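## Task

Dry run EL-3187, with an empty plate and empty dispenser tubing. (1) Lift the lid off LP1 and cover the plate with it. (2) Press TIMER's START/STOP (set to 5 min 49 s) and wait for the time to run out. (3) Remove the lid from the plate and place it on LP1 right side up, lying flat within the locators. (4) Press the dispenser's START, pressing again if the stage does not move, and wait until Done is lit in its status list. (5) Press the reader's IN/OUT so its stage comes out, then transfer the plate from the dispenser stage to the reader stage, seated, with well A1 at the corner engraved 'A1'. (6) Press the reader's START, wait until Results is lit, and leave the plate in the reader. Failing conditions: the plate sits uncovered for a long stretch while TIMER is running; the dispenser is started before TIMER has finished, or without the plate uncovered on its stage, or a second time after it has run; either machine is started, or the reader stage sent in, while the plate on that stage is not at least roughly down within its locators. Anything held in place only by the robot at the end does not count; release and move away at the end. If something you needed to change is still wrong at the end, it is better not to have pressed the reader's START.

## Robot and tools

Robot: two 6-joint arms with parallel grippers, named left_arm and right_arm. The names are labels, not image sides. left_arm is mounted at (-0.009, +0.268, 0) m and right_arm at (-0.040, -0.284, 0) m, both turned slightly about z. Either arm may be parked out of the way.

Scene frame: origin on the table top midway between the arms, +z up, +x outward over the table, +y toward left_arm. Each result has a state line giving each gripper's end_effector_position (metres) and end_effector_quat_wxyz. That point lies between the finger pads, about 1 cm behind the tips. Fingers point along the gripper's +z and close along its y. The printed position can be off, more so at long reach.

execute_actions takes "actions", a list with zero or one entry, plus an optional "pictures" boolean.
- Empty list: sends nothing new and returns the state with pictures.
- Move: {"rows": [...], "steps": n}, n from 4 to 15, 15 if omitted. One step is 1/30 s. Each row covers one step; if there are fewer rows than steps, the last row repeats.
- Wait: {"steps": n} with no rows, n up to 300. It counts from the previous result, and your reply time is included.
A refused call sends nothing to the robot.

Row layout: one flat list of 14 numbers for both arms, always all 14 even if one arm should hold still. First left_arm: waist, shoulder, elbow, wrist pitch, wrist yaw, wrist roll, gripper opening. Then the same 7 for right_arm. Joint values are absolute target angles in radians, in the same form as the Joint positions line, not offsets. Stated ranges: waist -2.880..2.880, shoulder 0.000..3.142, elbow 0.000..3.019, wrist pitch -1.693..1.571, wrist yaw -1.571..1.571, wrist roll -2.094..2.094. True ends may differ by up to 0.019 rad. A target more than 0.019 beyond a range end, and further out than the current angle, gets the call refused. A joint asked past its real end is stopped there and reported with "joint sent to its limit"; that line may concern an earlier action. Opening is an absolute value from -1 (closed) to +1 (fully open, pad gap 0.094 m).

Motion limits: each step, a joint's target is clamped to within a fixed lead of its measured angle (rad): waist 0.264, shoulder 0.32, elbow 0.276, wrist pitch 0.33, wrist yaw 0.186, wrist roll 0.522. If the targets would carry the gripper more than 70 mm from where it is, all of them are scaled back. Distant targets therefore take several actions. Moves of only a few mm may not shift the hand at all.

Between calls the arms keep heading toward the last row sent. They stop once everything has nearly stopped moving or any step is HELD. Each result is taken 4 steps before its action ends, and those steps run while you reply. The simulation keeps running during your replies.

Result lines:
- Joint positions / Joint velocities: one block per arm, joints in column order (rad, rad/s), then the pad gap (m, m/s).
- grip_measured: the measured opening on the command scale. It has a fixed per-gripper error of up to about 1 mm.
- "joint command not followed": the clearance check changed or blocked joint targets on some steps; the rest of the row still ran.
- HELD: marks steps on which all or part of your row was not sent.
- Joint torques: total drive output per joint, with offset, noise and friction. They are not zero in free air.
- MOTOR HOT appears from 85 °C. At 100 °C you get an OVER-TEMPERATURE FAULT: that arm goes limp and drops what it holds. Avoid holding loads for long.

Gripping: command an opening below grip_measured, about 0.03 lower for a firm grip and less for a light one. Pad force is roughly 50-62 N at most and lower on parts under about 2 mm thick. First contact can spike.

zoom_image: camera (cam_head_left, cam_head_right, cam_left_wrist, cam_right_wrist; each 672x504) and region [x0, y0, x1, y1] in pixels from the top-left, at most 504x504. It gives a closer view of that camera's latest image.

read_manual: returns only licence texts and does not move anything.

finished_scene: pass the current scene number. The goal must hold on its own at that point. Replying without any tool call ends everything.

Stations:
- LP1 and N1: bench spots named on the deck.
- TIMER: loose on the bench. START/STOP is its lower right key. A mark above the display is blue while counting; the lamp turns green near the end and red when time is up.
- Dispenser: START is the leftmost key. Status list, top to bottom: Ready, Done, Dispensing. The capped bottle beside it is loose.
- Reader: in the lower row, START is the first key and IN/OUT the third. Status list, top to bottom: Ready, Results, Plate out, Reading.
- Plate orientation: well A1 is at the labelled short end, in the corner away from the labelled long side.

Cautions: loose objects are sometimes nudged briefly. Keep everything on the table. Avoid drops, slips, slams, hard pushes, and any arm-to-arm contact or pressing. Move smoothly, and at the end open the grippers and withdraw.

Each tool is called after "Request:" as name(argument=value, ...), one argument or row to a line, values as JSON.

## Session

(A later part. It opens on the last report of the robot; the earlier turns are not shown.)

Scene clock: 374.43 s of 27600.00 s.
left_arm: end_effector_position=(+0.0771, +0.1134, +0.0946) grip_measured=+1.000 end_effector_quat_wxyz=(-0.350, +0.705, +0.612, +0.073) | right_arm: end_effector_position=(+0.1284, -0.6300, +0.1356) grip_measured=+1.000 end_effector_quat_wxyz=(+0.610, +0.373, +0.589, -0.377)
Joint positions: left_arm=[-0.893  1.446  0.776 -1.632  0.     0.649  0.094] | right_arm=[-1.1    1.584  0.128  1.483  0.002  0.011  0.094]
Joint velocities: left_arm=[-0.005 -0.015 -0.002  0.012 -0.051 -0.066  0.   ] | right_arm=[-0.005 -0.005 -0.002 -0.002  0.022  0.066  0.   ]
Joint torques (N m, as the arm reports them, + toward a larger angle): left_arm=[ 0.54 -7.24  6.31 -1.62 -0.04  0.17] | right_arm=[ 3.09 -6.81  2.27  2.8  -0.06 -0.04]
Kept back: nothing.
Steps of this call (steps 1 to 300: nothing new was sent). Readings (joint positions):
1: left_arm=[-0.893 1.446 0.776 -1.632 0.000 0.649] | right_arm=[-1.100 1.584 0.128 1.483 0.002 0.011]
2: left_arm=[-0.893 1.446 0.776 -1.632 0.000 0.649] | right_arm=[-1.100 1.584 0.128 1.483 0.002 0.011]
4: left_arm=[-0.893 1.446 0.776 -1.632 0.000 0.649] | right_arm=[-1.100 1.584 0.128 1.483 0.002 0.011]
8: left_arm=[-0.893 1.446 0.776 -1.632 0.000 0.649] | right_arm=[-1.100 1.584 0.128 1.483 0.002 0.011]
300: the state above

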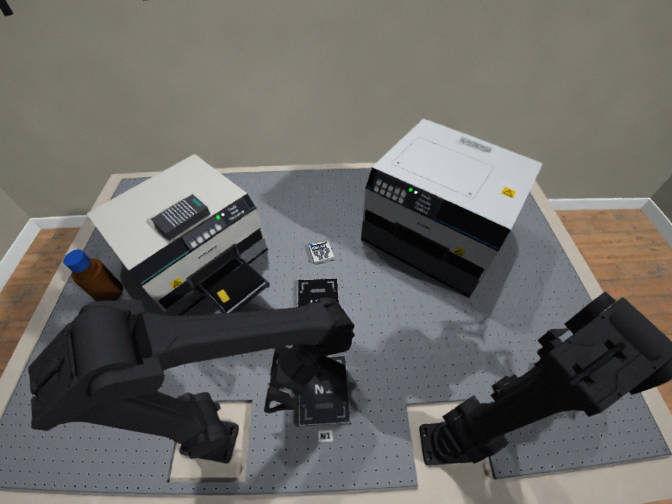

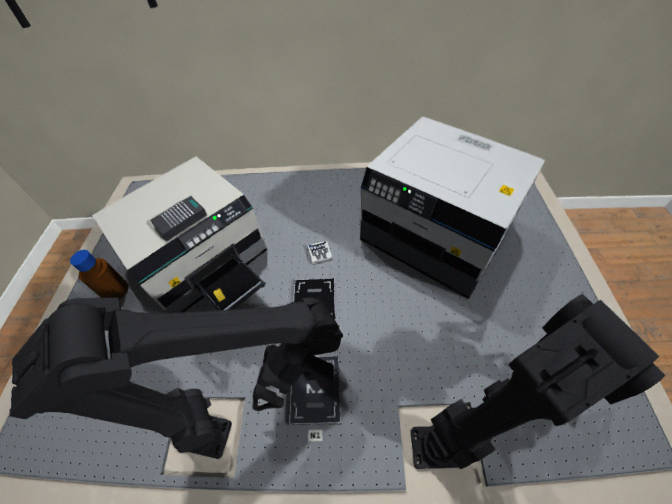

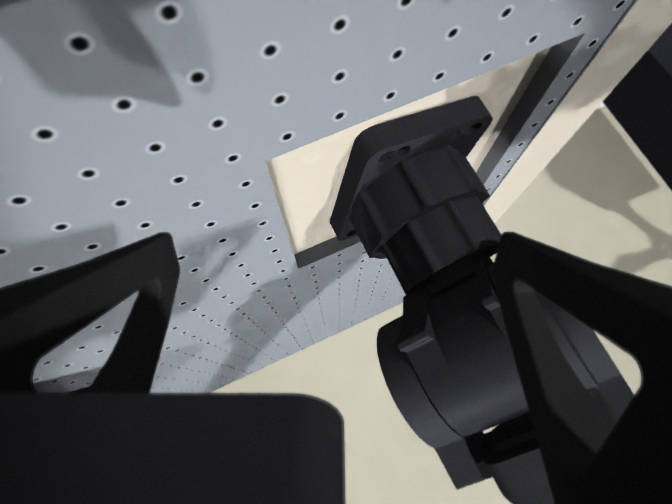

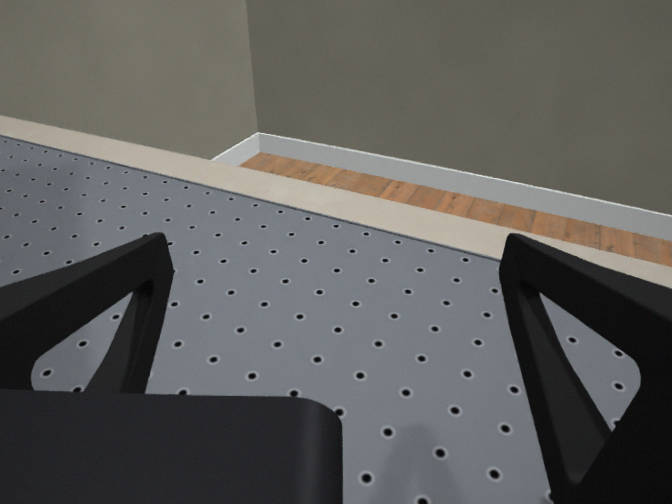

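Request:
execute_actions(
  actions=[
    {"steps": 300},
  ],
)

Request:
execute_actions(
  actions=[
    {"steps": 300},
  ],
)

Request:
execute_actions(
  actions=[
    {"rows": [[-0.9,1.4494,0.7757,-1.6488,0,0.66,1,-1.1,1.6,0.12,1.5,0,0,1],[-0.9,1.4474,0.7777,-1.6451,0,0.66,1,-1.1,1.6,0.12,1.5,0,0,1],[-0.9,1.4441,0.7811,-1.6389,0,0.66,1,-1.1,1.6,0.12,1.5,0,0,1],[-0.9,1.4396,0.7857,-1.6304,0,0.66,1,-1.1,1.6,0.12,1.5,0,0,1],[-0.9,1.4339,0.7915,-1.6196,0,0.66,1,-1.1,1.6,0.12,1.5,0,0,1],[-0.8989,1.4271,0.7986,-1.6067,0,0.66,1,-1.1,1.6,0.12,1.5,0,0,1],[-0.8954,1.4192,0.8067,-1.5918,0,0.66,1,-1.1,1.6,0.12,1.5,0,0,1],[-0.8897,1.4103,0.8159,-1.5751,0,0.66,1,-1.1,1.6,0.12,1.5,0,0,1],[-0.8817,1.4005,0.8259,-1.5566,0,0.66,1,-1.1,1.6,0.12,1.5,0,0,1],[-0.8715,1.39,0.8368,-1.5368,0,0.66,1,-1.1,1.6,0.12,1.5,0,0,1],[-0.8592,1.3788,0.8483,-1.5156,0,0.66,1,-1.1,1.6,0.12,1.5,0,0,1],[-0.8448,1.3671,0.8603,-1.4935,0,0.66,1,-1.1,1.6,0.12,1.5,0,0,1],[-0.8283,1.355,0.8728,-1.4706,0,0.66,1,-1.1,1.6,0.12,1.5,0,0,1],[-0.8098,1.3426,0.8856,-1.4472,0,0.66,1,-1.1,1.6,0.12,1.5,0,0,1],[-0.7896,1.33,0.8985,-1.4235,0,0.66,1,-1.1,1.6,0.12,1.5,0,0,1]], "steps": 15},
  ],
)

Request:
execute_actions(
  actions=[
    {"rows": [[-0.7676,1.3174,0.9114,-1.3998,0,0.66,1,-1.1,1.6,0.12,1.5,0,0,1],[-0.7439,1.305,0.9242,-1.3764,0,0.66,1,-1.1,1.6,0.12,1.5,0,0,1],[-0.7186,1.2929,0.9367,-1.3535,0,0.66,1,-1.1,1.6,0.12,1.5,0,0,1],[-0.6919,1.2812,0.9487,-1.3314,0,0.66,1,-1.1,1.6,0.12,1.5,0,0,1],[-0.664,1.27,0.9603,-1.3103,0,0.66,1,-1.1,1.6,0.12,1.5,0,0,1],[-0.6349,1.2595,0.9711,-1.2904,0,0.66,1,-1.1,1.6,0.12,1.5,0,0,1],[-0.6048,1.2497,0.9811,-1.2719,0,0.66,1,-1.1,1.6,0.12,1.5,0,0,1],[-0.5738,1.2408,0.9903,-1.2552,0,0.66,1,-1.1,1.6,0.12,1.5,0,0,1],[-0.5422,1.2329,0.9984,-1.2403,0,0.66,1,-1.1,1.6,0.12,1.5,0,0,1],[-0.5099,1.2261,1.0055,-1.2274,0,0.66,1,-1.1,1.6,0.12,1.5,0,0,1],[-0.4774,1.2204,1.0113,-1.2166,0,0.66,1,-1.1,1.6,0.12,1.5,0,0,1],[-0.4444,1.2159,1.0159,-1.2081,0,0.66,1,-1.1,1.6,0.12,1.5,0,0,1],[-0.4116,1.2126,1.0193,-1.2019,0,0.66,1,-1.1,1.6,0.12,1.5,0,0,1],[-0.3786,1.2106,1.0213,-1.1982,0,0.66,1,-1.1,1.6,0.12,1.5,0,0,1],[-0.3461,1.21,1.022,-1.197,0,0.66,1,-1.1,1.6,0.12,1.5,0,0,1]], "steps": 15},
  ],
)

Request:
execute_actions(
  actions=[
    {"rows": [[-0.3138,1.21,1.022,-1.197,0,0.66,1,-1.1,1.6,0.12,1.5,0,0,1],[-0.2822,1.21,1.022,-1.197,0,0.66,1,-1.1,1.6,0.12,1.5,0,0,1],[-0.2512,1.21,1.022,-1.197,0,0.66,1,-1.1,1.6,0.12,1.5,0,0,1],[-0.2211,1.21,1.022,-1.197,0,0.66,1,-1.1,1.6,0.12,1.5,0,0,1],[-0.192,1.21,1.022,-1.197,0,0.66,1,-1.1,1.6,0.12,1.5,0,0,1],[-0.1641,1.21,1.022,-1.197,0,0.66,1,-1.1,1.6,0.12,1.5,0,0,1],[-0.1374,1.21,1.022,-1.197,0,0.66,1,-1.1,1.6,0.12,1.5,0,0,1],[-0.1121,1.21,1.022,-1.197,0,0.66,1,-1.1,1.6,0.12,1.5,0,0,1],[-0.0884,1.21,1.022,-1.197,0,0.66,1,-1.1,1.6,0.12,1.5,0,0,1],[-0.0664,1.21,1.022,-1.197,0,0.66,1,-1.1,1.6,0.12,1.5,0,0,1],[-0.0462,1.213,1.022,-1.197,0,0.66,1,-1.1,1.6,0.12,1.5,0,0,1],[-0.0277,1.216,1.022,-1.197,0,0.66,1,-1.1,1.6,0.12,1.5,0,0,1],[-0.0112,1.219,1.022,-1.197,0,0.66,1,-1.1,1.6,0.12,1.5,0,0,1],[0.0032,1.222,1.022,-1.197,0,0.66,1,-1.1,1.6,0.12,1.5,0,0,1],[0.0155,1.225,1.022,-1.197,0,0.66,1,-1.1,1.6,0.12,1.5,0,0,1]], "steps": 15},
  ],
)

Request:
execute_actions(
  actions=[
    {"rows": [[0.0257,1.228,1.022,-1.197,0,0.66,1,-1.1,1.6,0.12,1.5,0,0,1],[0.0337,1.231,1.022,-1.197,0,0.66,1,-1.1,1.6,0.12,1.5,0,0,1],[0.0394,1.234,1.022,-1.197,0,0.66,1,-1.1,1.6,0.12,1.5,0,0,1],[0.0429,1.237,1.022,-1.197,0,0.66,1,-1.1,1.6,0.12,1.5,0,0,1],[0.044,1.24,1.022,-1.197,0,0.66,1,-1.1,1.6,0.12,1.5,0,0,1]], "steps": 15},
  ],
  pictures=true,
)

Scene clock: 384.43 s of 27600.00 s.
left_arm: end_effector_position=(+0.0771, +0.1134, +0.0946) grip_measured=+1.000 end_effector_quat_wxyz=(-0.350, +0.705, +0.612, +0.073) | right_arm: end_effector_position=(+0.1284, -0.6300, +0.1356) grip_measured=+1.000 end_effector_quat_wxyz=(+0.610, +0.373, +0.589, -0.377)
Joint positions: left_arm=[-0.893  1.446  0.776 -1.632  0.     0.649  0.094] | right_arm=[-1.1    1.584  0.128  1.483  0.002  0.011  0.094]
Joint velocities: left_arm=[-0.005 -0.015 -0.007 -0.022  0.007  0.022  0.   ] | right_arm=[ 0.005 -0.005  0.002  0.007  0.081 -0.081  0.   ]
Joint torques (N m, as the arm reports them, + toward a larger angle): left_arm=[ 0.37 -7.15  6.35 -1.57 -0.06  0.16] | right_arm=[ 3.18 -6.67  2.28  2.81 -0.06 -0.05]
Kept back: nothing.
Steps of this call (steps 1 to 300: nothing new was sent). Readings (joint positions):
1: left_arm=[-0.893 1.446 0.776 -1.632 0.000 0.649] | right_arm=[-1.100 1.584 0.128 1.483 0.002 0.011]
2: left_arm=[-0.893 1.446 0.776 -1.632 0.000 0.649] | right_arm=[-1.100 1.584 0.128 1.483 0.002 0.011]
4: left_arm=[-0.893 1.446 0.776 -1.632 0.000 0.649] | right_arm=[-1.100 1.584 0.128 1.483 0.002 0.011]
8: left_arm=[-0.893 1.446 0.776 -1.632 0.000 0.649] | right_arm=[-1.100 1.584 0.128 1.483 0.002 0.011]
300: the state above

Scene clock: 394.43 s of 27600.00 s.
left_arm: end_effector_position=(+0.0771, +0.1134, +0.0946) grip_measured=+1.000 end_effector_quat_wxyz=(-0.350, +0.705, +0.612, +0.073) | right_arm: end_effector_position=(+0.1284, -0.6300, +0.1356) grip_measured=+1.000 end_effector_quat_wxyz=(+0.610, +0.373, +0.589, -0.377)
Joint positions: left_arm=[-0.893  1.446  0.776 -1.632  0.     0.649  0.094] | right_arm=[-1.1    1.584  0.128  1.483  0.002  0.011  0.094]
Joint velocities: left_arm=[-0.005 -0.015 -0.002  0.002 -0.007 -0.037  0.   ] | right_arm=[-0.005 -0.024 -0.012 -0.002  0.037 -0.066  0.   ]
Joint torques (N m, as the arm reports them, + toward a larger angle): left_arm=[ 0.2  -7.17  6.32 -1.63 -0.07  0.17] | right_arm=[ 3.13 -6.7   2.28  2.8  -0.05 -0.04]
Kept back: nothing.
Steps of this call (steps 1 to 300: nothing new was sent). Readings (joint positions):
1: left_arm=[-0.893 1.446 0.776 -1.632 0.000 0.649] | right_arm=[-1.100 1.584 0.128 1.483 0.002 0.011]
2: left_arm=[-0.893 1.446 0.776 -1.632 0.000 0.649] | right_arm=[-1.100 1.584 0.128 1.483 0.002 0.011]
4: left_arm=[-0.893 1.446 0.776 -1.632 0.000 0.649] | right_arm=[-1.100 1.584 0.128 1.483 0.002 0.011]
8: left_arm=[-0.893 1.446 0.776 -1.632 0.000 0.649] | right_arm=[-1.100 1.584 0.128 1.483 0.002 0.011]
300: the state above

Scene clock: 394.80 s of 27600.00 s.
left_arm: end_effector_position=(+0.0852, +0.1000, +0.0880) grip_measured=+1.000 end_effector_quat_wxyz=(-0.307, +0.716, +0.623, +0.064) | right_arm: end_effector_position=(+0.1284, -0.6300, +0.1356) grip_measured=+1.000 end_effector_quat_wxyz=(+0.610, +0.373, +0.589, -0.377)
Joint positions: left_arm=[-0.89   1.426  0.78  -1.564  0.     0.649  0.094] | right_arm=[-1.1    1.584  0.128  1.483  0.002  0.011  0.094]
Joint velocities: left_arm=[ 0.093 -0.259  0.144  0.535 -0.066 -0.007  0.   ] | right_arm=[-0.005 -0.005 -0.012  0.007  0.051 -0.022  0.   ]
Joint torques (N m, as the arm reports them, + toward a larger angle): left_arm=[ 2.54 -9.95 12.09 -0.46 -0.07  0.17] | right_arm=[ 3.12 -6.68  2.27  2.8  -0.06 -0.05]
Steps of this call (steps 1 to 11: the first 11 steps of this action). Readings (joint positions):
1: left_arm=[-0.893 1.446 0.776 -1.632 0.000 0.649] | right_arm=[-1.100 1.584 0.128 1.483 0.002 0.011]
2: left_arm=[-0.893 1.446 0.776 -1.632 0.000 0.649] | right_arm=[-1.100 1.584 0.128 1.483 0.002 0.011]
4: left_arm=[-0.893 1.446 0.776 -1.632 0.000 0.649] | right_arm=[-1.100 1.584 0.128 1.483 0.002 0.011]
8: left_arm=[-0.893 1.443 0.776 -1.611 0.000 0.649] | right_arm=[-1.100 1.584 0.128 1.483 0.002 0.011]
11: the state above

Scene clock: 395.30 s of 27600.00 s.
left_arm: end_effector_position=(+0.2464, +0.0467, +0.1562) grip_measured=+1.000 end_effector_quat_wxyz=(+0.015, +0.630, +0.776, -0.001) | right_arm: end_effector_position=(+0.1284, -0.6300, +0.1356) grip_measured=+1.000 end_effector_quat_wxyz=(+0.610, +0.373, +0.589, -0.377)
Joint positions: left_arm=[-0.544  1.245  0.955 -1.252  0.     0.649  0.094] | right_arm=[-1.1    1.584  0.128  1.483  0.002  0.011  0.094]
Joint velocities: left_arm=[ 0.962 -0.239  0.193  0.374  0.007  0.037  0.   ] | right_arm=[-0.015 -0.015  0.007 -0.002  0.022 -0.037  0.   ]
Joint torques (N m, as the arm reports them, + toward a larger angle): left_arm=[ 1.56 -8.32 13.6   0.57 -0.04  0.14] | right_arm=[ 3.06 -6.77  2.27  2.8  -0.06 -0.04]
Steps of this call (steps 1 to 4: the last 4 steps of your previous action; steps 5 to 15: the first 11 steps of this action). Readings (joint positions):
5: left_arm=[-0.827 1.366 0.834 -1.457 0.000 0.649] | right_arm=[-1.100 1.584 0.128 1.483 0.002 0.011]
6: left_arm=[-0.804 1.352 0.849 -1.433 0.000 0.649] | right_arm=[-1.100 1.584 0.128 1.483 0.002 0.011]
8: left_arm=[-0.755 1.324 0.879 -1.386 0.000 0.649] | right_arm=[-1.100 1.584 0.128 1.483 0.002 0.011]
12: left_arm=[-0.639 1.274 0.929 -1.300 0.000 0.649] | right_arm=[-1.100 1.584 0.128 1.483 0.002 0.011]
15: the state above

Scene clock: 395.80 s of 27600.00 s.
left_arm: end_effector_position=(+0.3341, +0.1779, +0.1725) grip_measured=+1.000 end_effector_quat_wxyz=(+0.057, +0.437, +0.898, +0.011) | right_arm: end_effector_position=(+0.1284, -0.6300, +0.1356) grip_measured=+1.000 end_effector_quat_wxyz=(+0.610, +0.373, +0.589, -0.377)
Joint positions: left_arm=[-0.087  1.221  0.975 -1.21   0.     0.649  0.094] | right_arm=[-1.1    1.584  0.128  1.483  0.002  0.011  0.094]
Joint velocities: left_arm=[ 0.65  -0.005 -0.002  0.007  0.022  0.037  0.   ] | right_arm=[-0.005 -0.005 -0.002  0.002 -0.037 -0.007  0.   ]
Joint torques (N m, as the arm reports them, + toward a larger angle): left_arm=[ 1.05 -8.32 14.16  1.   -0.04  0.11] | right_arm=[ 3.15 -6.66  2.26  2.81 -0.05 -0.04]
Steps of this call (steps 1 to 4: the last 4 steps of your previous action; steps 5 to 15: the first 11 steps of this action). Readings (joint positions):
5: left_arm=[-0.378 1.221 0.975 -1.213 0.000 0.649] | right_arm=[-1.100 1.584 0.128 1.483 0.002 0.011]
6: left_arm=[-0.345 1.221 0.975 -1.211 0.000 0.649] | right_arm=[-1.100 1.584 0.128 1.483 0.002 0.011]
8: left_arm=[-0.280 1.221 0.975 -1.210 0.000 0.649] | right_arm=[-1.100 1.584 0.128 1.483 0.002 0.011]
12: left_arm=[-0.162 1.221 0.975 -1.210 0.000 0.649] | right_arm=[-1.100 1.584 0.128 1.483 0.002 0.011]
15: the state above

Scene clock: 396.30 s of 27600.00 s.
left_arm: end_effector_position=(+0.3431, +0.2215, +0.1692) grip_measured=+1.000 end_effector_quat_wxyz=(+0.051, +0.380, +0.923, +0.013) | right_arm: end_effector_position=(+0.1284, -0.6300, +0.1356) grip_measured=+1.000 end_effector_quat_wxyz=(+0.610, +0.373, +0.589, -0.377)
Joint positions: left_arm=[ 0.039  1.23   0.975 -1.21   0.     0.649  0.094] | right_arm=[-1.1    1.584  0.128  1.483  0.002  0.011  0.094]
Joint velocities: left_arm=[0.005 0.005 0.007 0.012 0.007 0.051 0.   ] | right_arm=[-0.024 -0.015  0.002 -0.002 -0.051 -0.007  0.   ]
Joint torques (N m, as the arm reports them, + toward a larger angle): left_arm=[ 1.65 -7.17 14.03  0.87 -0.05  0.11] | right_arm=[ 3.03 -6.78  2.27  2.83 -0.06 -0.04]
Steps of this call (steps 1 to 4: the last 4 steps of your previous action; steps 5 to 15: the first 11 steps of this action). Readings (joint positions):
5: left_arm=[0.002 1.221 0.975 -1.210 0.000 0.649] | right_arm=[-1.100 1.584 0.128 1.483 0.002 0.011]
6: left_arm=[0.014 1.221 0.975 -1.210 0.000 0.649] | right_arm=[-1.100 1.584 0.128 1.483 0.002 0.011]
8: left_arm=[0.030 1.221 0.975 -1.210 0.000 0.649] | right_arm=[-1.100 1.584 0.128 1.483 0.002 0.011]
12: left_arm=[0.039 1.227 0.975 -1.210 0.000 0.649] | right_arm=[-1.100 1.584 0.128 1.483 0.002 0.011]
15: the state above

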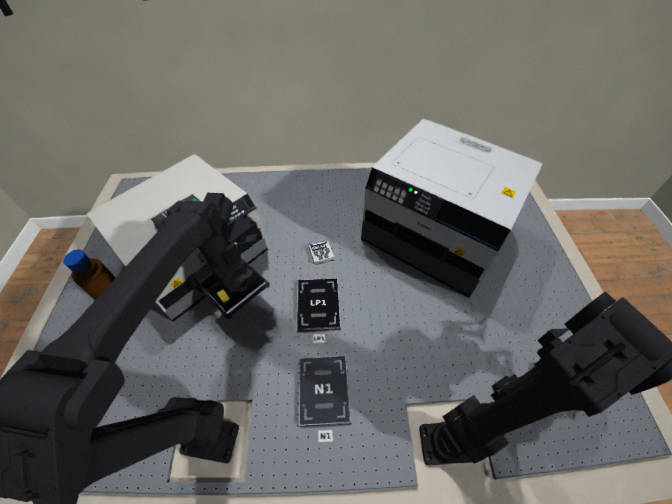

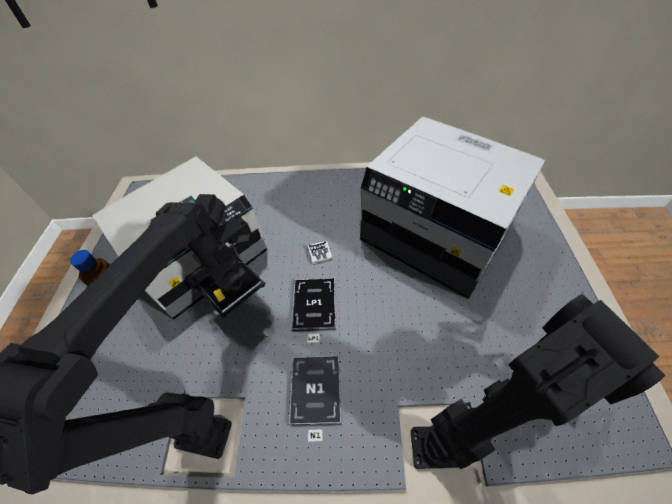

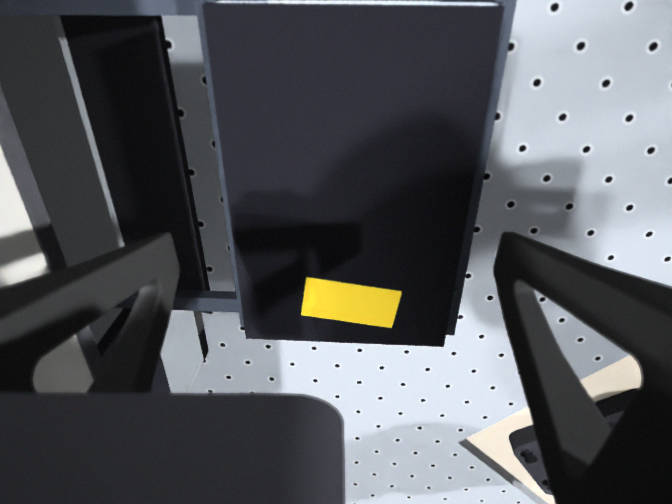

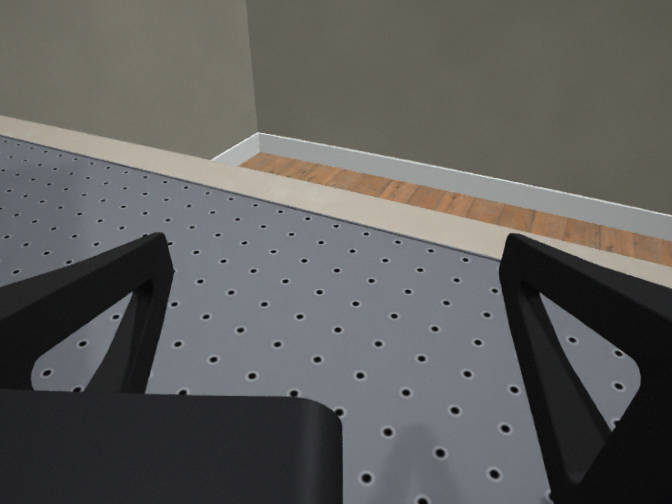

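Request:
execute_actions(
  actions=[
    {"rows": [[0.042,1.241,1.017,-1.197,0,0.66,1,-1.1,1.6,0.12,1.5,0,0,1],[0.04,1.2425,1.012,-1.197,0,0.66,1,-1.1,1.6,0.12,1.5,0,0,1],[0.038,1.2445,1.007,-1.197,0,0.66,1,-1.1,1.6,0.12,1.5,0,0,1],[0.036,1.247,1.002,-1.197,0,0.66,1,-1.1,1.6,0.12,1.5,0,0,1],[0.034,1.25,0.997,-1.197,0,0.66,1,-1.1,1.6,0.12,1.5,0,0,1],[0.032,1.2535,0.992,-1.197,0,0.66,1,-1.1,1.6,0.12,1.5,0,0,1],[0.0305,1.2575,0.988,-1.197,0,0.66,1,-1.1,1.6,0.12,1.5,0,0,1],[0.029,1.262,0.984,-1.197,0,0.66,1,-1.1,1.6,0.12,1.5,0,0,1],[0.028,1.2665,0.981,-1.197,0,0.66,1,-1.1,1.6,0.12,1.5,0,0,1],[0.027,1.271,0.979,-1.197,0,0.66,1,-1.1,1.6,0.12,1.5,0,0,1],[0.026,1.2755,0.977,-1.197,0,0.66,1,-1.1,1.6,0.12,1.5,0,0,1],[0.0255,1.28,0.976,-1.197,0,0.66,1,-1.1,1.6,0.12,1.5,0,0,1],[0.025,1.2845,0.975,-1.197,0,0.66,1,-1.1,1.6,0.12,1.5,0,0,1],[0.025,1.289,0.974,-1.197,0,0.66,1,-1.1,1.6,0.12,1.5,0,0,1],[0.025,1.293,0.973,-1.197,0,0.66,1,-1.1,1.6,0.12,1.5,0,0,1]], "steps": 15},
  ],
)

Request:
execute_actions(
  actions=[
    {"rows": [[0.025,1.2965,0.973,-1.197,0,0.66,1,-1.1,1.6,0.12,1.5,0,0,1],[0.025,1.2995,0.973,-1.197,0,0.66,1,-1.1,1.6,0.12,1.5,0,0,1],[0.025,1.302,0.973,-1.197,0,0.66,1,-1.1,1.6,0.12,1.5,0,0,1],[0.025,1.304,0.973,-1.197,0,0.66,1,-1.1,1.6,0.12,1.5,0,0,1],[0.025,1.305,0.973,-1.197,0,0.66,1,-1.1,1.6,0.12,1.5,0,0,1]], "steps": 15},
  ],
  pictures=true,
)

Scene clock: 397.23 s of 27600.00 s.
left_arm: end_effector_position=(+0.3439, +0.2214, +0.1617) grip_measured=+1.000 end_effector_quat_wxyz=(+0.040, +0.380, +0.924, +0.011) | right_arm: end_effector_position=(+0.1284, -0.6300, +0.1356) grip_measured=+1.000 end_effector_quat_wxyz=(+0.610, +0.373, +0.589, -0.377)
Joint positions: left_arm=[ 0.039  1.253  0.975 -1.21   0.     0.649  0.094] | right_arm=[-1.1    1.584  0.128  1.483  0.002  0.011  0.094]
Joint velocities: left_arm=[ 0.005  0.132 -0.002 -0.012 -0.022 -0.007  0.   ] | right_arm=[-0.024 -0.015  0.002 -0.017 -0.066 -0.081  0.   ]
Joint torques (N m, as the arm reports them, + toward a larger angle): left_arm=[-0.12 -6.94 10.    0.88 -0.04  0.11] | right_arm=[ 3.08 -6.72  2.28  2.8  -0.06 -0.05]
Steps of this call (steps 1 to 4: the last 4 steps of your previous action; steps 5 to 15: the robot went on to your last target; steps 16 to 17: nothing new was sent; steps 18 to 28: the first 11 steps of this action). Readings (joint positions):
18: left_arm=[0.039 1.231 0.975 -1.210 0.000 0.649] | right_arm=[-1.100 1.584 0.128 1.483 0.002 0.011]
19: left_arm=[0.039 1.231 0.975 -1.210 0.000 0.649] | right_arm=[-1.100 1.584 0.128 1.483 0.002 0.011]
21: left_arm=[0.039 1.231 0.975 -1.210 0.000 0.649] | right_arm=[-1.100 1.584 0.128 1.483 0.002 0.011]
25: left_arm=[0.039 1.239 0.975 -1.210 0.000 0.649] | right_arm=[-1.100 1.584 0.128 1.483 0.002 0.011]
28: the state above

Scene clock: 397.73 s of 27600.00 s.
left_arm: end_effector_position=(+0.3426, +0.2215, +0.1442) grip_measured=+1.000 end_effector_quat_wxyz=(+0.015, +0.381, +0.925, +0.004) | right_arm: end_effector_position=(+0.1284, -0.6300, +0.1356) grip_measured=+1.000 end_effector_quat_wxyz=(+0.610, +0.373, +0.589, -0.377)
Joint positions: left_arm=[ 0.039  1.298  0.969 -1.21   0.     0.649  0.094] | right_arm=[-1.1    1.584  0.128  1.483  0.002  0.011  0.094]
Joint velocities: left_arm=[-0.024 -0.005 -0.007  0.002 -0.081 -0.037  0.   ] | right_arm=[-0.005  0.005 -0.002 -0.007 -0.007  0.066  0.   ]
Joint torques (N m, as the arm reports them, + toward a larger angle): left_arm=[-0.02 -8.17 10.02  0.85 -0.04  0.12] | right_arm=[ 3.15 -6.71  2.27  2.81 -0.06 -0.04]
Steps of this call (steps 1 to 4: the last 4 steps of your previous action; steps 5 to 15: the first 11 steps of this action). Readings (joint positions):
5: left_arm=[0.039 1.280 0.974 -1.210 0.000 0.649] | right_arm=[-1.100 1.584 0.128 1.483 0.002 0.011]
6: left_arm=[0.039 1.284 0.973 -1.210 0.000 0.649] | right_arm=[-1.100 1.584 0.128 1.483 0.002 0.011]
8: left_arm=[0.039 1.291 0.970 -1.210 0.000 0.649] | right_arm=[-1.100 1.584 0.128 1.483 0.002 0.011]
12: left_arm=[0.039 1.298 0.969 -1.210 0.000 0.649] | right_arm=[-1.100 1.584 0.128 1.483 0.002 0.011]
15: the state above

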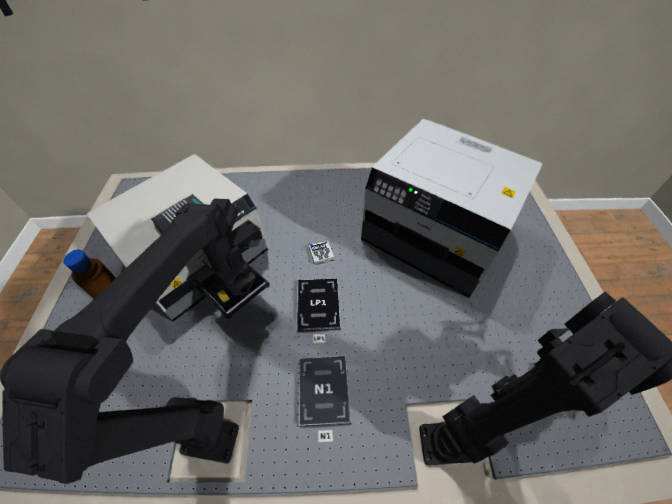

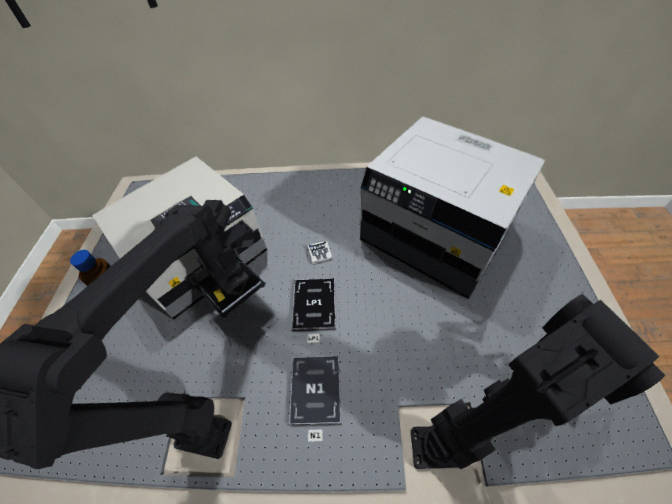

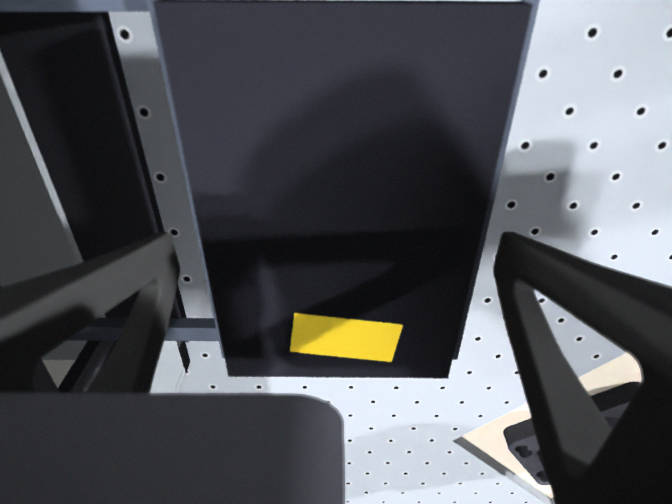

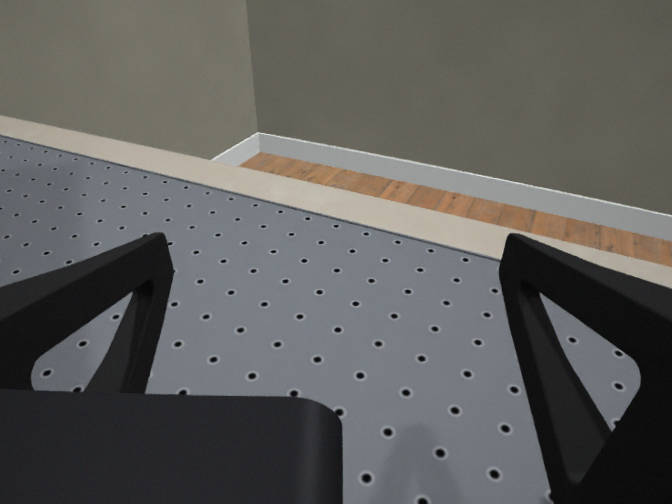

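Request:
execute_actions(
  actions=[
    {"rows": [[0.0245,1.307,0.973,-1.197,0,0.66,1,-1.1,1.6,0.12,1.5,0,0,1],[0.024,1.3095,0.973,-1.197,0,0.66,1,-1.1,1.6,0.12,1.5,0,0,1],[0.0235,1.312,0.973,-1.197,0,0.66,1,-1.1,1.6,0.12,1.5,0,0,1],[0.023,1.315,0.973,-1.197,0,0.66,1,-1.1,1.6,0.12,1.5,0,0,1],[0.0225,1.318,0.973,-1.197,0,0.66,1,-1.1,1.6,0.12,1.5,0,0,1],[0.022,1.321,0.973,-1.197,0,0.66,1,-1.1,1.6,0.12,1.5,0,0,1],[0.022,1.324,0.973,-1.197,0,0.66,1,-1.1,1.6,0.12,1.5,0,0,1],[0.022,1.327,0.973,-1.197,0,0.66,1,-1.1,1.6,0.12,1.5,0,0,1],[0.022,1.33,0.973,-1.197,0,0.66,1,-1.1,1.6,0.12,1.5,0,0,1],[0.022,1.3325,0.973,-1.197,0,0.66,1,-1.1,1.6,0.12,1.5,0,0,1],[0.022,1.335,0.973,-1.197,0,0.66,1,-1.1,1.6,0.12,1.5,0,0,1],[0.022,1.337,0.973,-1.197,0,0.66,1,-1.1,1.6,0.12,1.5,0,0,1],[0.022,1.3385,0.973,-1.197,0,0.66,1,-1.1,1.6,0.12,1.5,0,0,1],[0.022,1.3395,0.973,-1.197,0,0.66,1,-1.1,1.6,0.12,1.5,0,0,1],[0.022,1.34,0.973,-1.197,0,0.66,1,-1.1,1.6,0.12,1.5,0,0,1]], "steps": 15},
  ],
)

Request:
execute_actions(
  actions=[
    {"steps": 12},
  ],
  pictures=true,
)

Scene clock: 398.57 s of 27600.00 s.
left_arm: end_effector_position=(+0.3426, +0.2202, +0.1378) grip_measured=+1.000 end_effector_quat_wxyz=(+0.006, +0.382, +0.924, +0.001) | right_arm: end_effector_position=(+0.1284, -0.6300, +0.1356) grip_measured=+1.000 end_effector_quat_wxyz=(+0.610, +0.373, +0.589, -0.377)
Joint positions: left_arm=[ 0.035  1.317  0.969 -1.21   0.     0.649  0.094] | right_arm=[-1.1    1.584  0.128  1.483  0.002  0.011  0.094]
Joint velocities: left_arm=[ 0.005  0.093 -0.012 -0.012  0.022 -0.007  0.   ] | right_arm=[-0.015 -0.005  0.002 -0.007 -0.007  0.051  0.   ]
Joint torques (N m, as the arm reports them, + toward a larger angle): left_arm=[-0.07 -7.52  9.82  0.68 -0.04  0.11] | right_arm=[ 3.12 -6.74  2.26  2.8  -0.06 -0.05]
Steps of this call (steps 1 to 4: the last 4 steps of your previous action; steps 5 to 14: the robot went on to your last target; steps 15 to 25: the first 11 steps of this action). Readings (joint positions):
15: left_arm=[0.038 1.298 0.969 -1.210 0.000 0.649] | right_arm=[-1.100 1.584 0.128 1.483 0.002 0.011]
16: left_arm=[0.038 1.298 0.969 -1.210 0.000 0.649] | right_arm=[-1.100 1.584 0.128 1.483 0.002 0.011]
18: left_arm=[0.038 1.299 0.969 -1.210 0.000 0.649] | right_arm=[-1.100 1.584 0.128 1.483 0.002 0.011]
22: left_arm=[0.036 1.307 0.969 -1.210 0.000 0.649] | right_arm=[-1.100 1.584 0.128 1.483 0.002 0.011]
25: the state above

Scene clock: 398.97 s of 27600.00 s.
left_arm: end_effector_position=(+0.3427, +0.2202, +0.1327) grip_measured=+1.000 end_effector_quat_wxyz=(-0.002, +0.382, +0.924, -0.001) | right_arm: end_effector_position=(+0.1284, -0.6300, +0.1356) grip_measured=+1.000 end_effector_quat_wxyz=(+0.610, +0.373, +0.589, -0.377)
Joint positions: left_arm=[ 0.035  1.333  0.969 -1.21   0.     0.649  0.094] | right_arm=[-1.1    1.584  0.128  1.483  0.002  0.011  0.094]
Joint velocities: left_arm=[ 0.005 -0.005  0.007 -0.027 -0.037 -0.022  0.   ] | right_arm=[-0.005 -0.005 -0.007  0.007 -0.022  0.095  0.   ]
Joint torques (N m, as the arm reports them, + toward a larger angle): left_arm=[-0.2  -7.94  9.7   0.72 -0.04  0.14] | right_arm=[ 3.09 -6.8   2.27  2.8  -0.06 -0.05]
Kept back: nothing.
Steps of this call (steps 1 to 4: the last 4 steps of your previous action; steps 5 to 12: the robot went on to your last target). Readings (joint positions):
1: left_arm=[0.035 1.321 0.969 -1.210 0.000 0.649] | right_arm=[-1.100 1.584 0.128 1.483 0.002 0.011]
2: left_arm=[0.035 1.325 0.969 -1.210 0.000 0.649] | right_arm=[-1.100 1.584 0.128 1.483 0.002 0.011]
4: left_arm=[0.035 1.330 0.969 -1.210 0.000 0.649] | right_arm=[-1.100 1.584 0.128 1.483 0.002 0.011]
8: left_arm=[0.035 1.333 0.969 -1.210 0.000 0.649] | right_arm=[-1.100 1.584 0.128 1.483 0.002 0.011]
12: the state above

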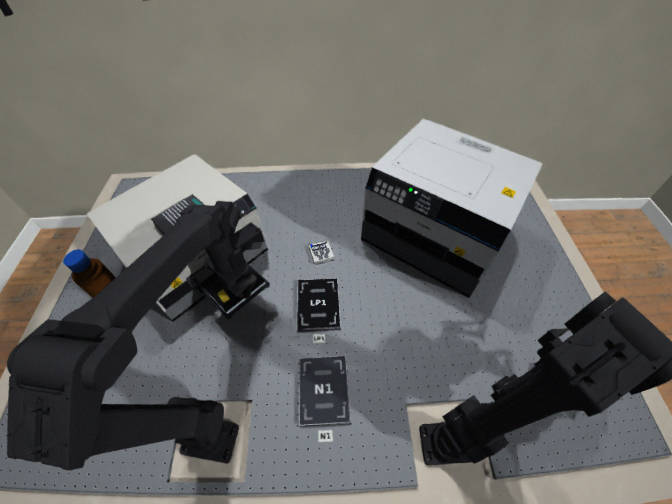

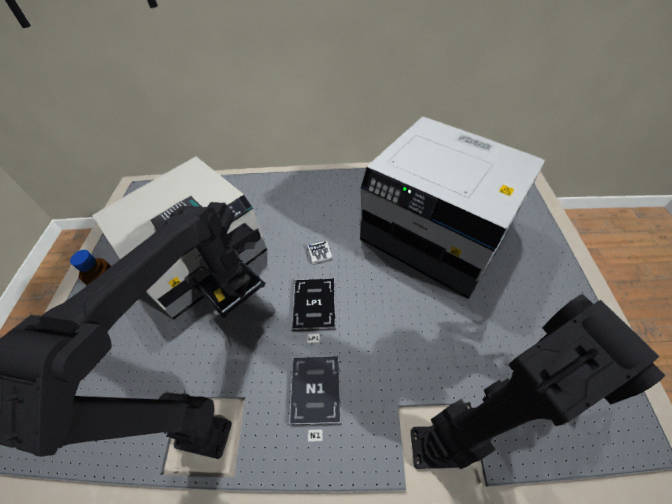

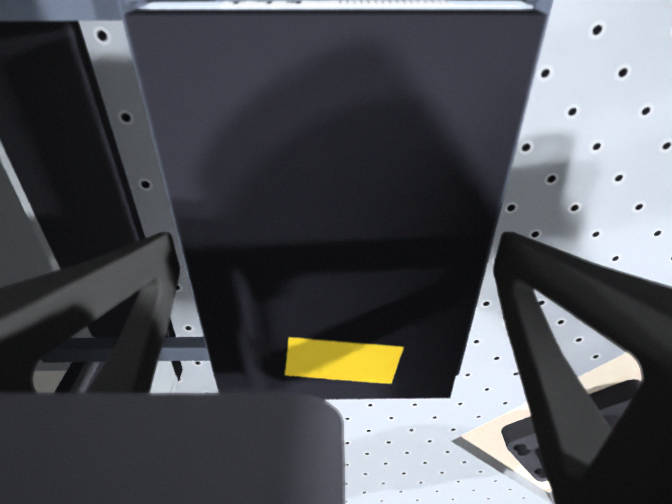

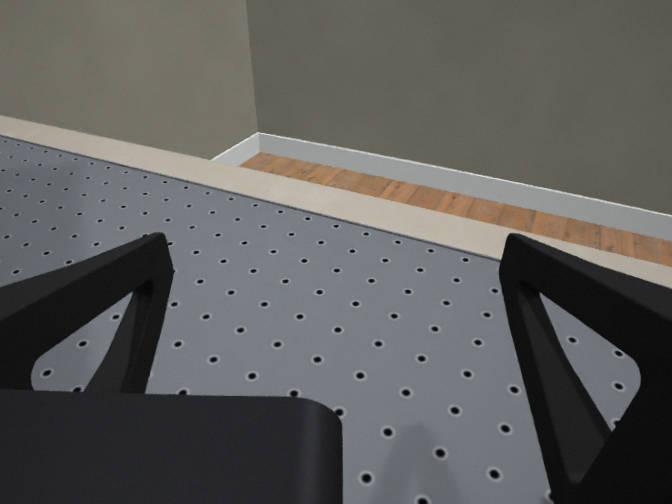

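Request:
execute_actions(
  actions=[
    {"steps": 300},
  ],
)

Request:
execute_actions(
  actions=[
    {"steps": 270},
  ],
)

Request:
execute_actions(
  actions=[
    {"rows": [[0.022,1.3385,0.976,-1.197,0,0.66,0.95,-1.1,1.6,0.12,1.5,0,0,1],[0.022,1.337,0.979,-1.197,0,0.66,0.9,-1.1,1.6,0.12,1.5,0,0,1],[0.022,1.3355,0.982,-1.197,0,0.66,0.86,-1.1,1.6,0.12,1.5,0,0,1],[0.022,1.334,0.985,-1.197,0,0.66,0.835,-1.1,1.6,0.12,1.5,0,0,1],[0.022,1.3325,0.988,-1.197,0,0.66,0.82,-1.1,1.6,0.12,1.5,0,0,1],[0.022,1.331,0.991,-1.197,0,0.66,0.81,-1.1,1.6,0.12,1.5,0,0,1],[0.022,1.3295,0.994,-1.197,0,0.66,0.8,-1.1,1.6,0.12,1.5,0,0,1],[0.022,1.328,0.997,-1.197,0,0.66,0.792,-1.1,1.6,0.12,1.5,0,0,1],[0.022,1.3265,1.0,-1.197,0,0.66,0.785,-1.1,1.6,0.12,1.5,0,0,1],[0.022,1.325,1.002,-1.197,0,0.66,0.778,-1.1,1.6,0.12,1.5,0,0,1],[0.022,1.3235,1.004,-1.197,0,0.66,0.772,-1.1,1.6,0.12,1.5,0,0,1],[0.022,1.322,1.005,-1.197,0,0.66,0.766,-1.1,1.6,0.12,1.5,0,0,1],[0.022,1.3205,1.005,-1.197,0,0.66,0.762,-1.1,1.6,0.12,1.5,0,0,1],[0.022,1.319,1.005,-1.197,0,0.66,0.762,-1.1,1.6,0.12,1.5,0,0,1],[0.022,1.318,1.005,-1.197,0,0.66,0.762,-1.1,1.6,0.12,1.5,0,0,1]], "steps": 15},
  ],
)

Request:
execute_actions(
  actions=[
    {"steps": 60},
  ],
  pictures=true,
)

Request:
zoom_image(
  camera="cam_head_left",
  region=[290, 228, 350, 273],
)

Scene clock: 408.97 s of 27600.00 s.
left_arm: end_effector_position=(+0.3427, +0.2202, +0.1327) grip_measured=+1.000 end_effector_quat_wxyz=(-0.002, +0.382, +0.924, -0.001) | right_arm: end_effector_position=(+0.1284, -0.6300, +0.1356) grip_measured=+1.000 end_effector_quat_wxyz=(+0.610, +0.373, +0.589, -0.377)
Joint positions: left_arm=[ 0.035  1.333  0.969 -1.21   0.     0.649  0.094] | right_arm=[-1.1    1.584  0.128  1.483  0.002  0.011  0.094]
Joint velocities: left_arm=[-0.015 -0.015  0.002 -0.027  0.022  0.051  0.   ] | right_arm=[-0.005  0.005 -0.002 -0.017  0.051  0.007  0.   ]
Joint torques (N m, as the arm reports them, + toward a larger angle): left_arm=[-0.29 -8.08  9.73  0.72 -0.04  0.13] | right_arm=[ 3.11 -6.72  2.27  2.82 -0.06 -0.04]
Kept back: nothing.
Steps of this call (steps 1 to 30: the robot went on to your last target; steps 31 to 300: nothing new was sent). Readings (joint positions):
1: left_arm=[0.035 1.333 0.969 -1.210 0.000 0.649] | right_arm=[-1.100 1.584 0.128 1.483 0.002 0.011]
2: left_arm=[0.035 1.333 0.969 -1.210 0.000 0.649] | right_arm=[-1.100 1.584 0.128 1.483 0.002 0.011]
4: left_arm=[0.035 1.333 0.969 -1.210 0.000 0.649] | right_arm=[-1.100 1.584 0.128 1.483 0.002 0.011]
8: left_arm=[0.035 1.333 0.969 -1.210 0.000 0.649] | right_arm=[-1.100 1.584 0.128 1.483 0.002 0.011]
300: the state above
All arms were judged still, so your last target was given up. Only a new action makes them travel on or press farther. Fingers that are still opening or closing keep moving.

Scene clock: 417.97 s of 27600.00 s.
left_arm: end_effector_position=(+0.3427, +0.2202, +0.1327) grip_measured=+1.000 end_effector_quat_wxyz=(-0.002, +0.382, +0.924, -0.001) | right_arm: end_effector_position=(+0.1284, -0.6300, +0.1356) grip_measured=+1.000 end_effector_quat_wxyz=(+0.610, +0.373, +0.589, -0.377)
Joint positions: left_arm=[ 0.035  1.333  0.969 -1.21   0.     0.649  0.094] | right_arm=[-1.1    1.584  0.128  1.483  0.002  0.011  0.094]
Joint velocities: left_arm=[-0.015  0.005 -0.012  0.007 -0.051  0.051  0.   ] | right_arm=[-0.005 -0.015 -0.017 -0.002 -0.022 -0.022  0.   ]
Joint torques (N m, as the arm reports them, + toward a larger angle): left_arm=[-0.25 -8.21  9.72  0.74 -0.05  0.12] | right_arm=[ 3.11 -6.73  2.27  2.82 -0.06 -0.04]
Kept back: nothing.
Steps of this call (steps 1 to 270: nothing new was sent). Readings (joint positions):
1: left_arm=[0.035 1.333 0.969 -1.210 0.000 0.649] | right_arm=[-1.100 1.584 0.128 1.483 0.002 0.011]
2: left_arm=[0.035 1.333 0.969 -1.210 0.000 0.649] | right_arm=[-1.100 1.584 0.128 1.483 0.002 0.011]
4: left_arm=[0.035 1.333 0.969 -1.210 0.000 0.649] | right_arm=[-1.100 1.584 0.128 1.483 0.002 0.011]
8: left_arm=[0.035 1.333 0.969 -1.210 0.000 0.649] | right_arm=[-1.100 1.584 0.128 1.483 0.002 0.011]
270: the state above

Scene clock: 418.33 s of 27600.00 s.
left_arm: end_effector_position=(+0.3427, +0.2202, +0.1327) grip_measured=+0.791 end_effector_quat_wxyz=(-0.002, +0.382, +0.924, -0.001) | right_arm: end_effector_position=(+0.1284, -0.6300, +0.1356) grip_measured=+1.000 end_effector_quat_wxyz=(+0.610, +0.373, +0.589, -0.377)
Joint positions: left_arm=[ 0.035  1.333  0.969 -1.21   0.     0.649  0.084] | right_arm=[-1.1    1.584  0.128  1.483  0.002  0.011  0.094]
Joint velocities: left_arm=[-0.005  0.005 -0.012 -0.002  0.007 -0.051 -0.002] | right_arm=[ 0.015 -0.015 -0.002 -0.002  0.037  0.051  0.   ]
Joint torques (N m, as the arm reports them, + toward a larger angle): left_arm=[-0.11 -9.56 12.45  0.7  -0.04  0.13] | right_arm=[ 3.11 -6.77  2.28  2.8  -0.06 -0.05]
Steps of this call (steps 1 to 11: the first 11 steps of this action). Readings (joint positions):
1: left_arm=[0.035 1.333 0.969 -1.210 0.000 0.649] | right_arm=[-1.100 1.584 0.128 1.483 0.002 0.011]
2: left_arm=[0.035 1.333 0.969 -1.210 0.000 0.649] | right_arm=[-1.100 1.584 0.128 1.483 0.002 0.011]
4: left_arm=[0.035 1.333 0.969 -1.210 0.000 0.649] | right_arm=[-1.100 1.584 0.128 1.483 0.002 0.011]
8: left_arm=[0.035 1.333 0.969 -1.210 0.000 0.649] | right_arm=[-1.100 1.584 0.128 1.483 0.002 0.011]
11: the state above

Scene clock: 420.33 s of 27600.00 s.
left_arm: end_effector_position=(+0.3427, +0.2202, +0.1327) grip_measured=+0.786 end_effector_quat_wxyz=(-0.002, +0.382, +0.924, -0.001) | right_arm: end_effector_position=(+0.1284, -0.6300, +0.1356) grip_measured=+1.000 end_effector_quat_wxyz=(+0.610, +0.373, +0.589, -0.377)
Joint positions: left_arm=[ 0.035  1.333  0.969 -1.21   0.     0.649  0.084] | right_arm=[-1.1    1.584  0.128  1.483  0.002  0.011  0.094]
Joint velocities: left_arm=[-0.015  0.005 -0.007 -0.007  0.022 -0.022 -0.001] | right_arm=[-0.005  0.005 -0.002 -0.007 -0.022  0.007  0.   ]
Joint torques (N m, as the arm reports them, + toward a larger angle): left_arm=[-0.11 -9.91 12.55  0.71 -0.05  0.13] | right_arm=[ 3.12 -6.77  2.27  2.79 -0.06 -0.04]
Kept back: nothing.
Steps of this call (steps 1 to 4: the last 4 steps of your previous action; steps 5 to 15: the robot went on to your last target; steps 16 to 60: nothing new was sent). Readings (joint positions):
1: left_arm=[0.035 1.333 0.969 -1.210 0.000 0.649] | right_arm=[-1.100 1.584 0.128 1.483 0.002 0.011]
2: left_arm=[0.035 1.333 0.969 -1.210 0.000 0.649] | right_arm=[-1.100 1.584 0.128 1.483 0.002 0.011]
4: left_arm=[0.035 1.333 0.969 -1.210 0.000 0.649] | right_arm=[-1.100 1.584 0.128 1.483 0.002 0.011]
8: left_arm=[0.035 1.333 0.969 -1.210 0.000 0.649] | right_arm=[-1.100 1.584 0.128 1.483 0.002 0.011]
60: the state above
All arms were judged still, so your last target was given up. Only a new action makes them travel on or press farther. Fingers that are still opening or closing keep moving.

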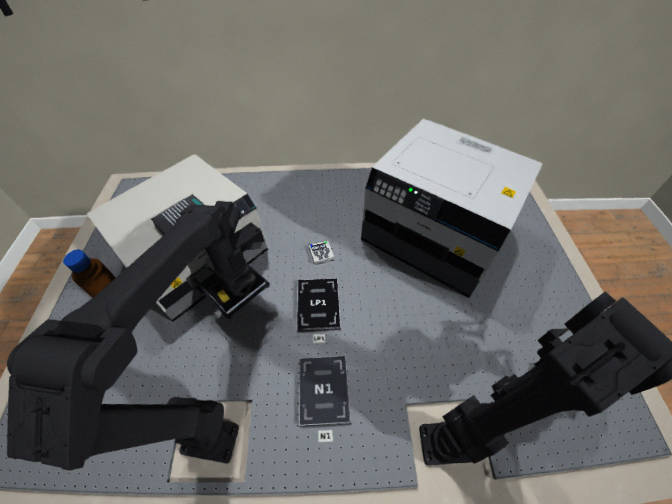

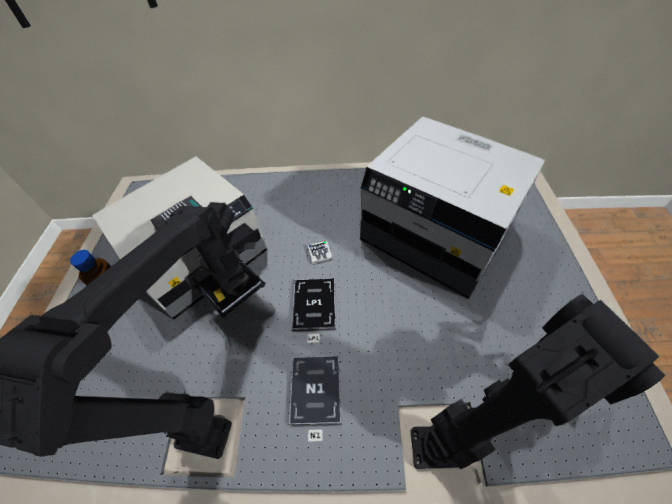

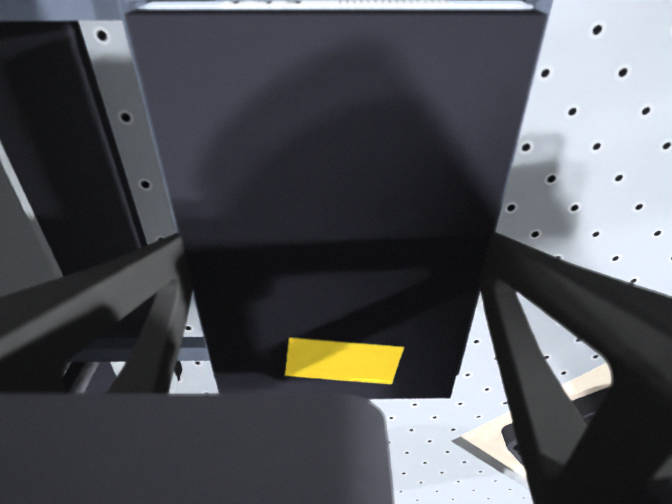

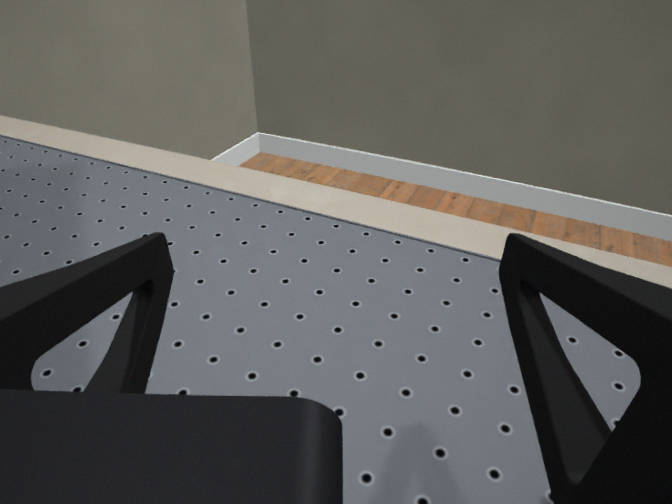

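Region (290, 228, 350, 273) of cam_head_left's 672x504 image, scaled by 8.400, with more detail than that image has; it fills the top 378 rows of this view, and the rest is white.

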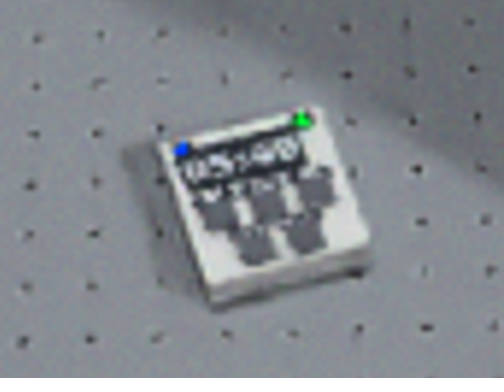

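Lamp is green. Wait until ≈425 s and check.

Request:
execute_actions(
  actions=[
    {"steps": 135},
  ],
  pictures=true,
)

Request:
zoom_image(
  camera="cam_head_left",
  region=[290, 228, 350, 273],
)

Scene clock: 424.83 s of 27600.00 s.
left_arm: end_effector_position=(+0.3427, +0.2202, +0.1327) grip_measured=+0.786 end_effector_quat_wxyz=(-0.002, +0.382, +0.924, -0.001) | right_arm: end_effector_position=(+0.1284, -0.6300, +0.1356) grip_measured=+1.000 end_effector_quat_wxyz=(+0.610, +0.373, +0.589, -0.377)
Joint positions: left_arm=[ 0.035  1.333  0.969 -1.21   0.     0.649  0.084] | right_arm=[-1.1    1.584  0.128  1.483  0.002  0.011  0.094]
Joint velocities: left_arm=[-0.005 -0.005 -0.012 -0.012 -0.007  0.022 -0.   ] | right_arm=[-0.005 -0.015 -0.017 -0.002 -0.081 -0.007  0.   ]
Joint torques (N m, as the arm reports them, + toward a larger angle): left_arm=[-0.21 -9.93 12.58  0.69 -0.04  0.12] | right_arm=[ 3.02 -6.78  2.27  2.82 -0.06 -0.05]
Kept back: nothing.
Steps of this call (steps 1 to 135: nothing new was sent). Readings (joint positions):
1: left_arm=[0.035 1.333 0.969 -1.210 0.000 0.649] | right_arm=[-1.100 1.584 0.128 1.483 0.002 0.011]
2: left_arm=[0.035 1.333 0.969 -1.210 0.000 0.649] | right_arm=[-1.100 1.584 0.128 1.483 0.002 0.011]
4: left_arm=[0.035 1.333 0.969 -1.210 0.000 0.649] | right_arm=[-1.100 1.584 0.128 1.483 0.002 0.011]
8: left_arm=[0.035 1.333 0.969 -1.210 0.000 0.649] | right_arm=[-1.100 1.584 0.128 1.483 0.002 0.011]
135: the state above

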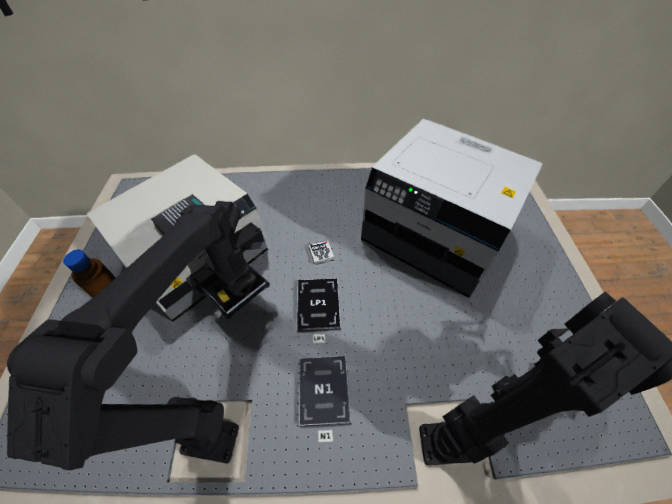

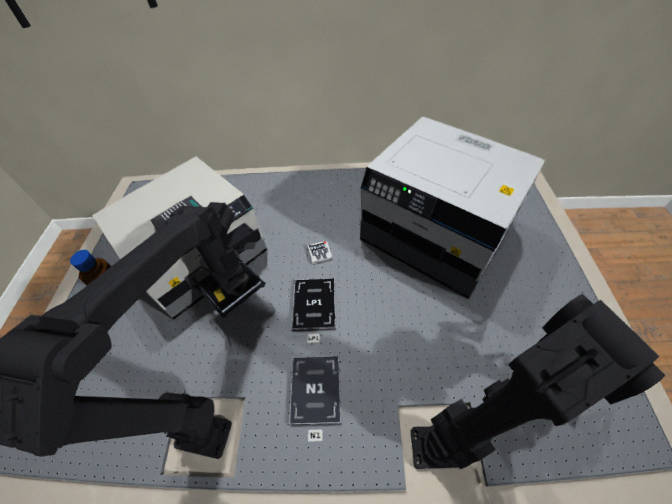

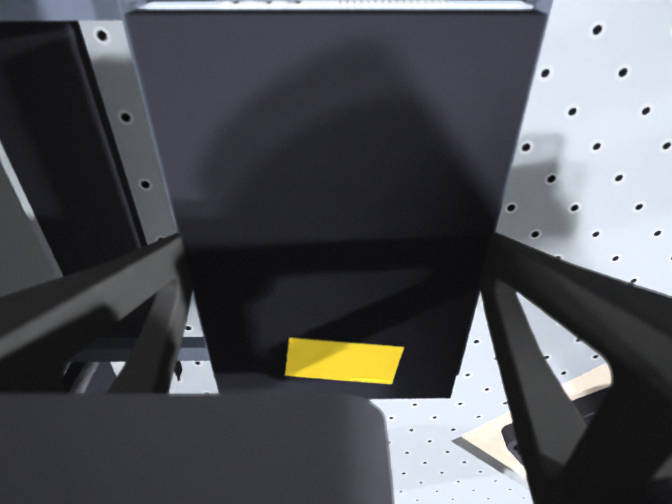

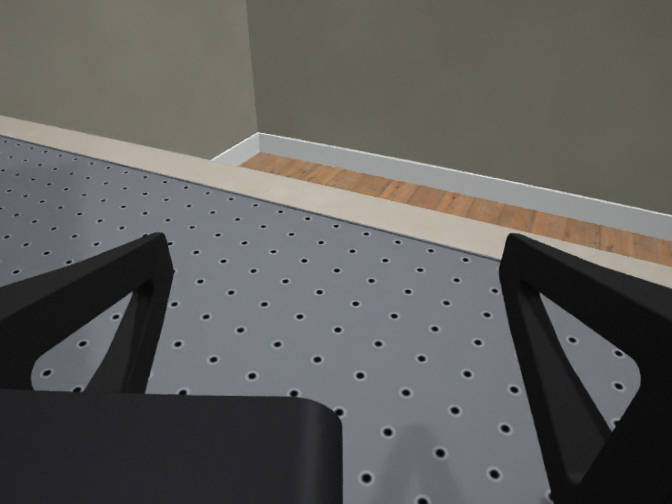

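Region (290, 228, 350, 273) of cam_head_left's 672x504 image, scaled by 8.400, with more detail than that image has; it fills the top 378 rows of this view, and the rest is white.

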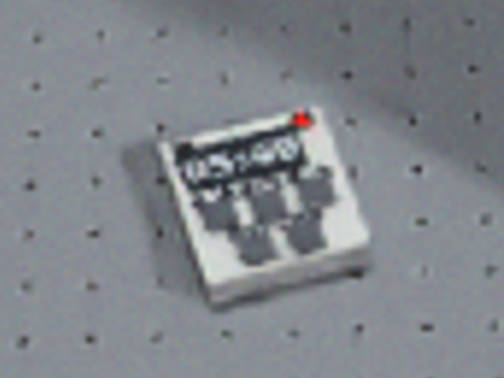

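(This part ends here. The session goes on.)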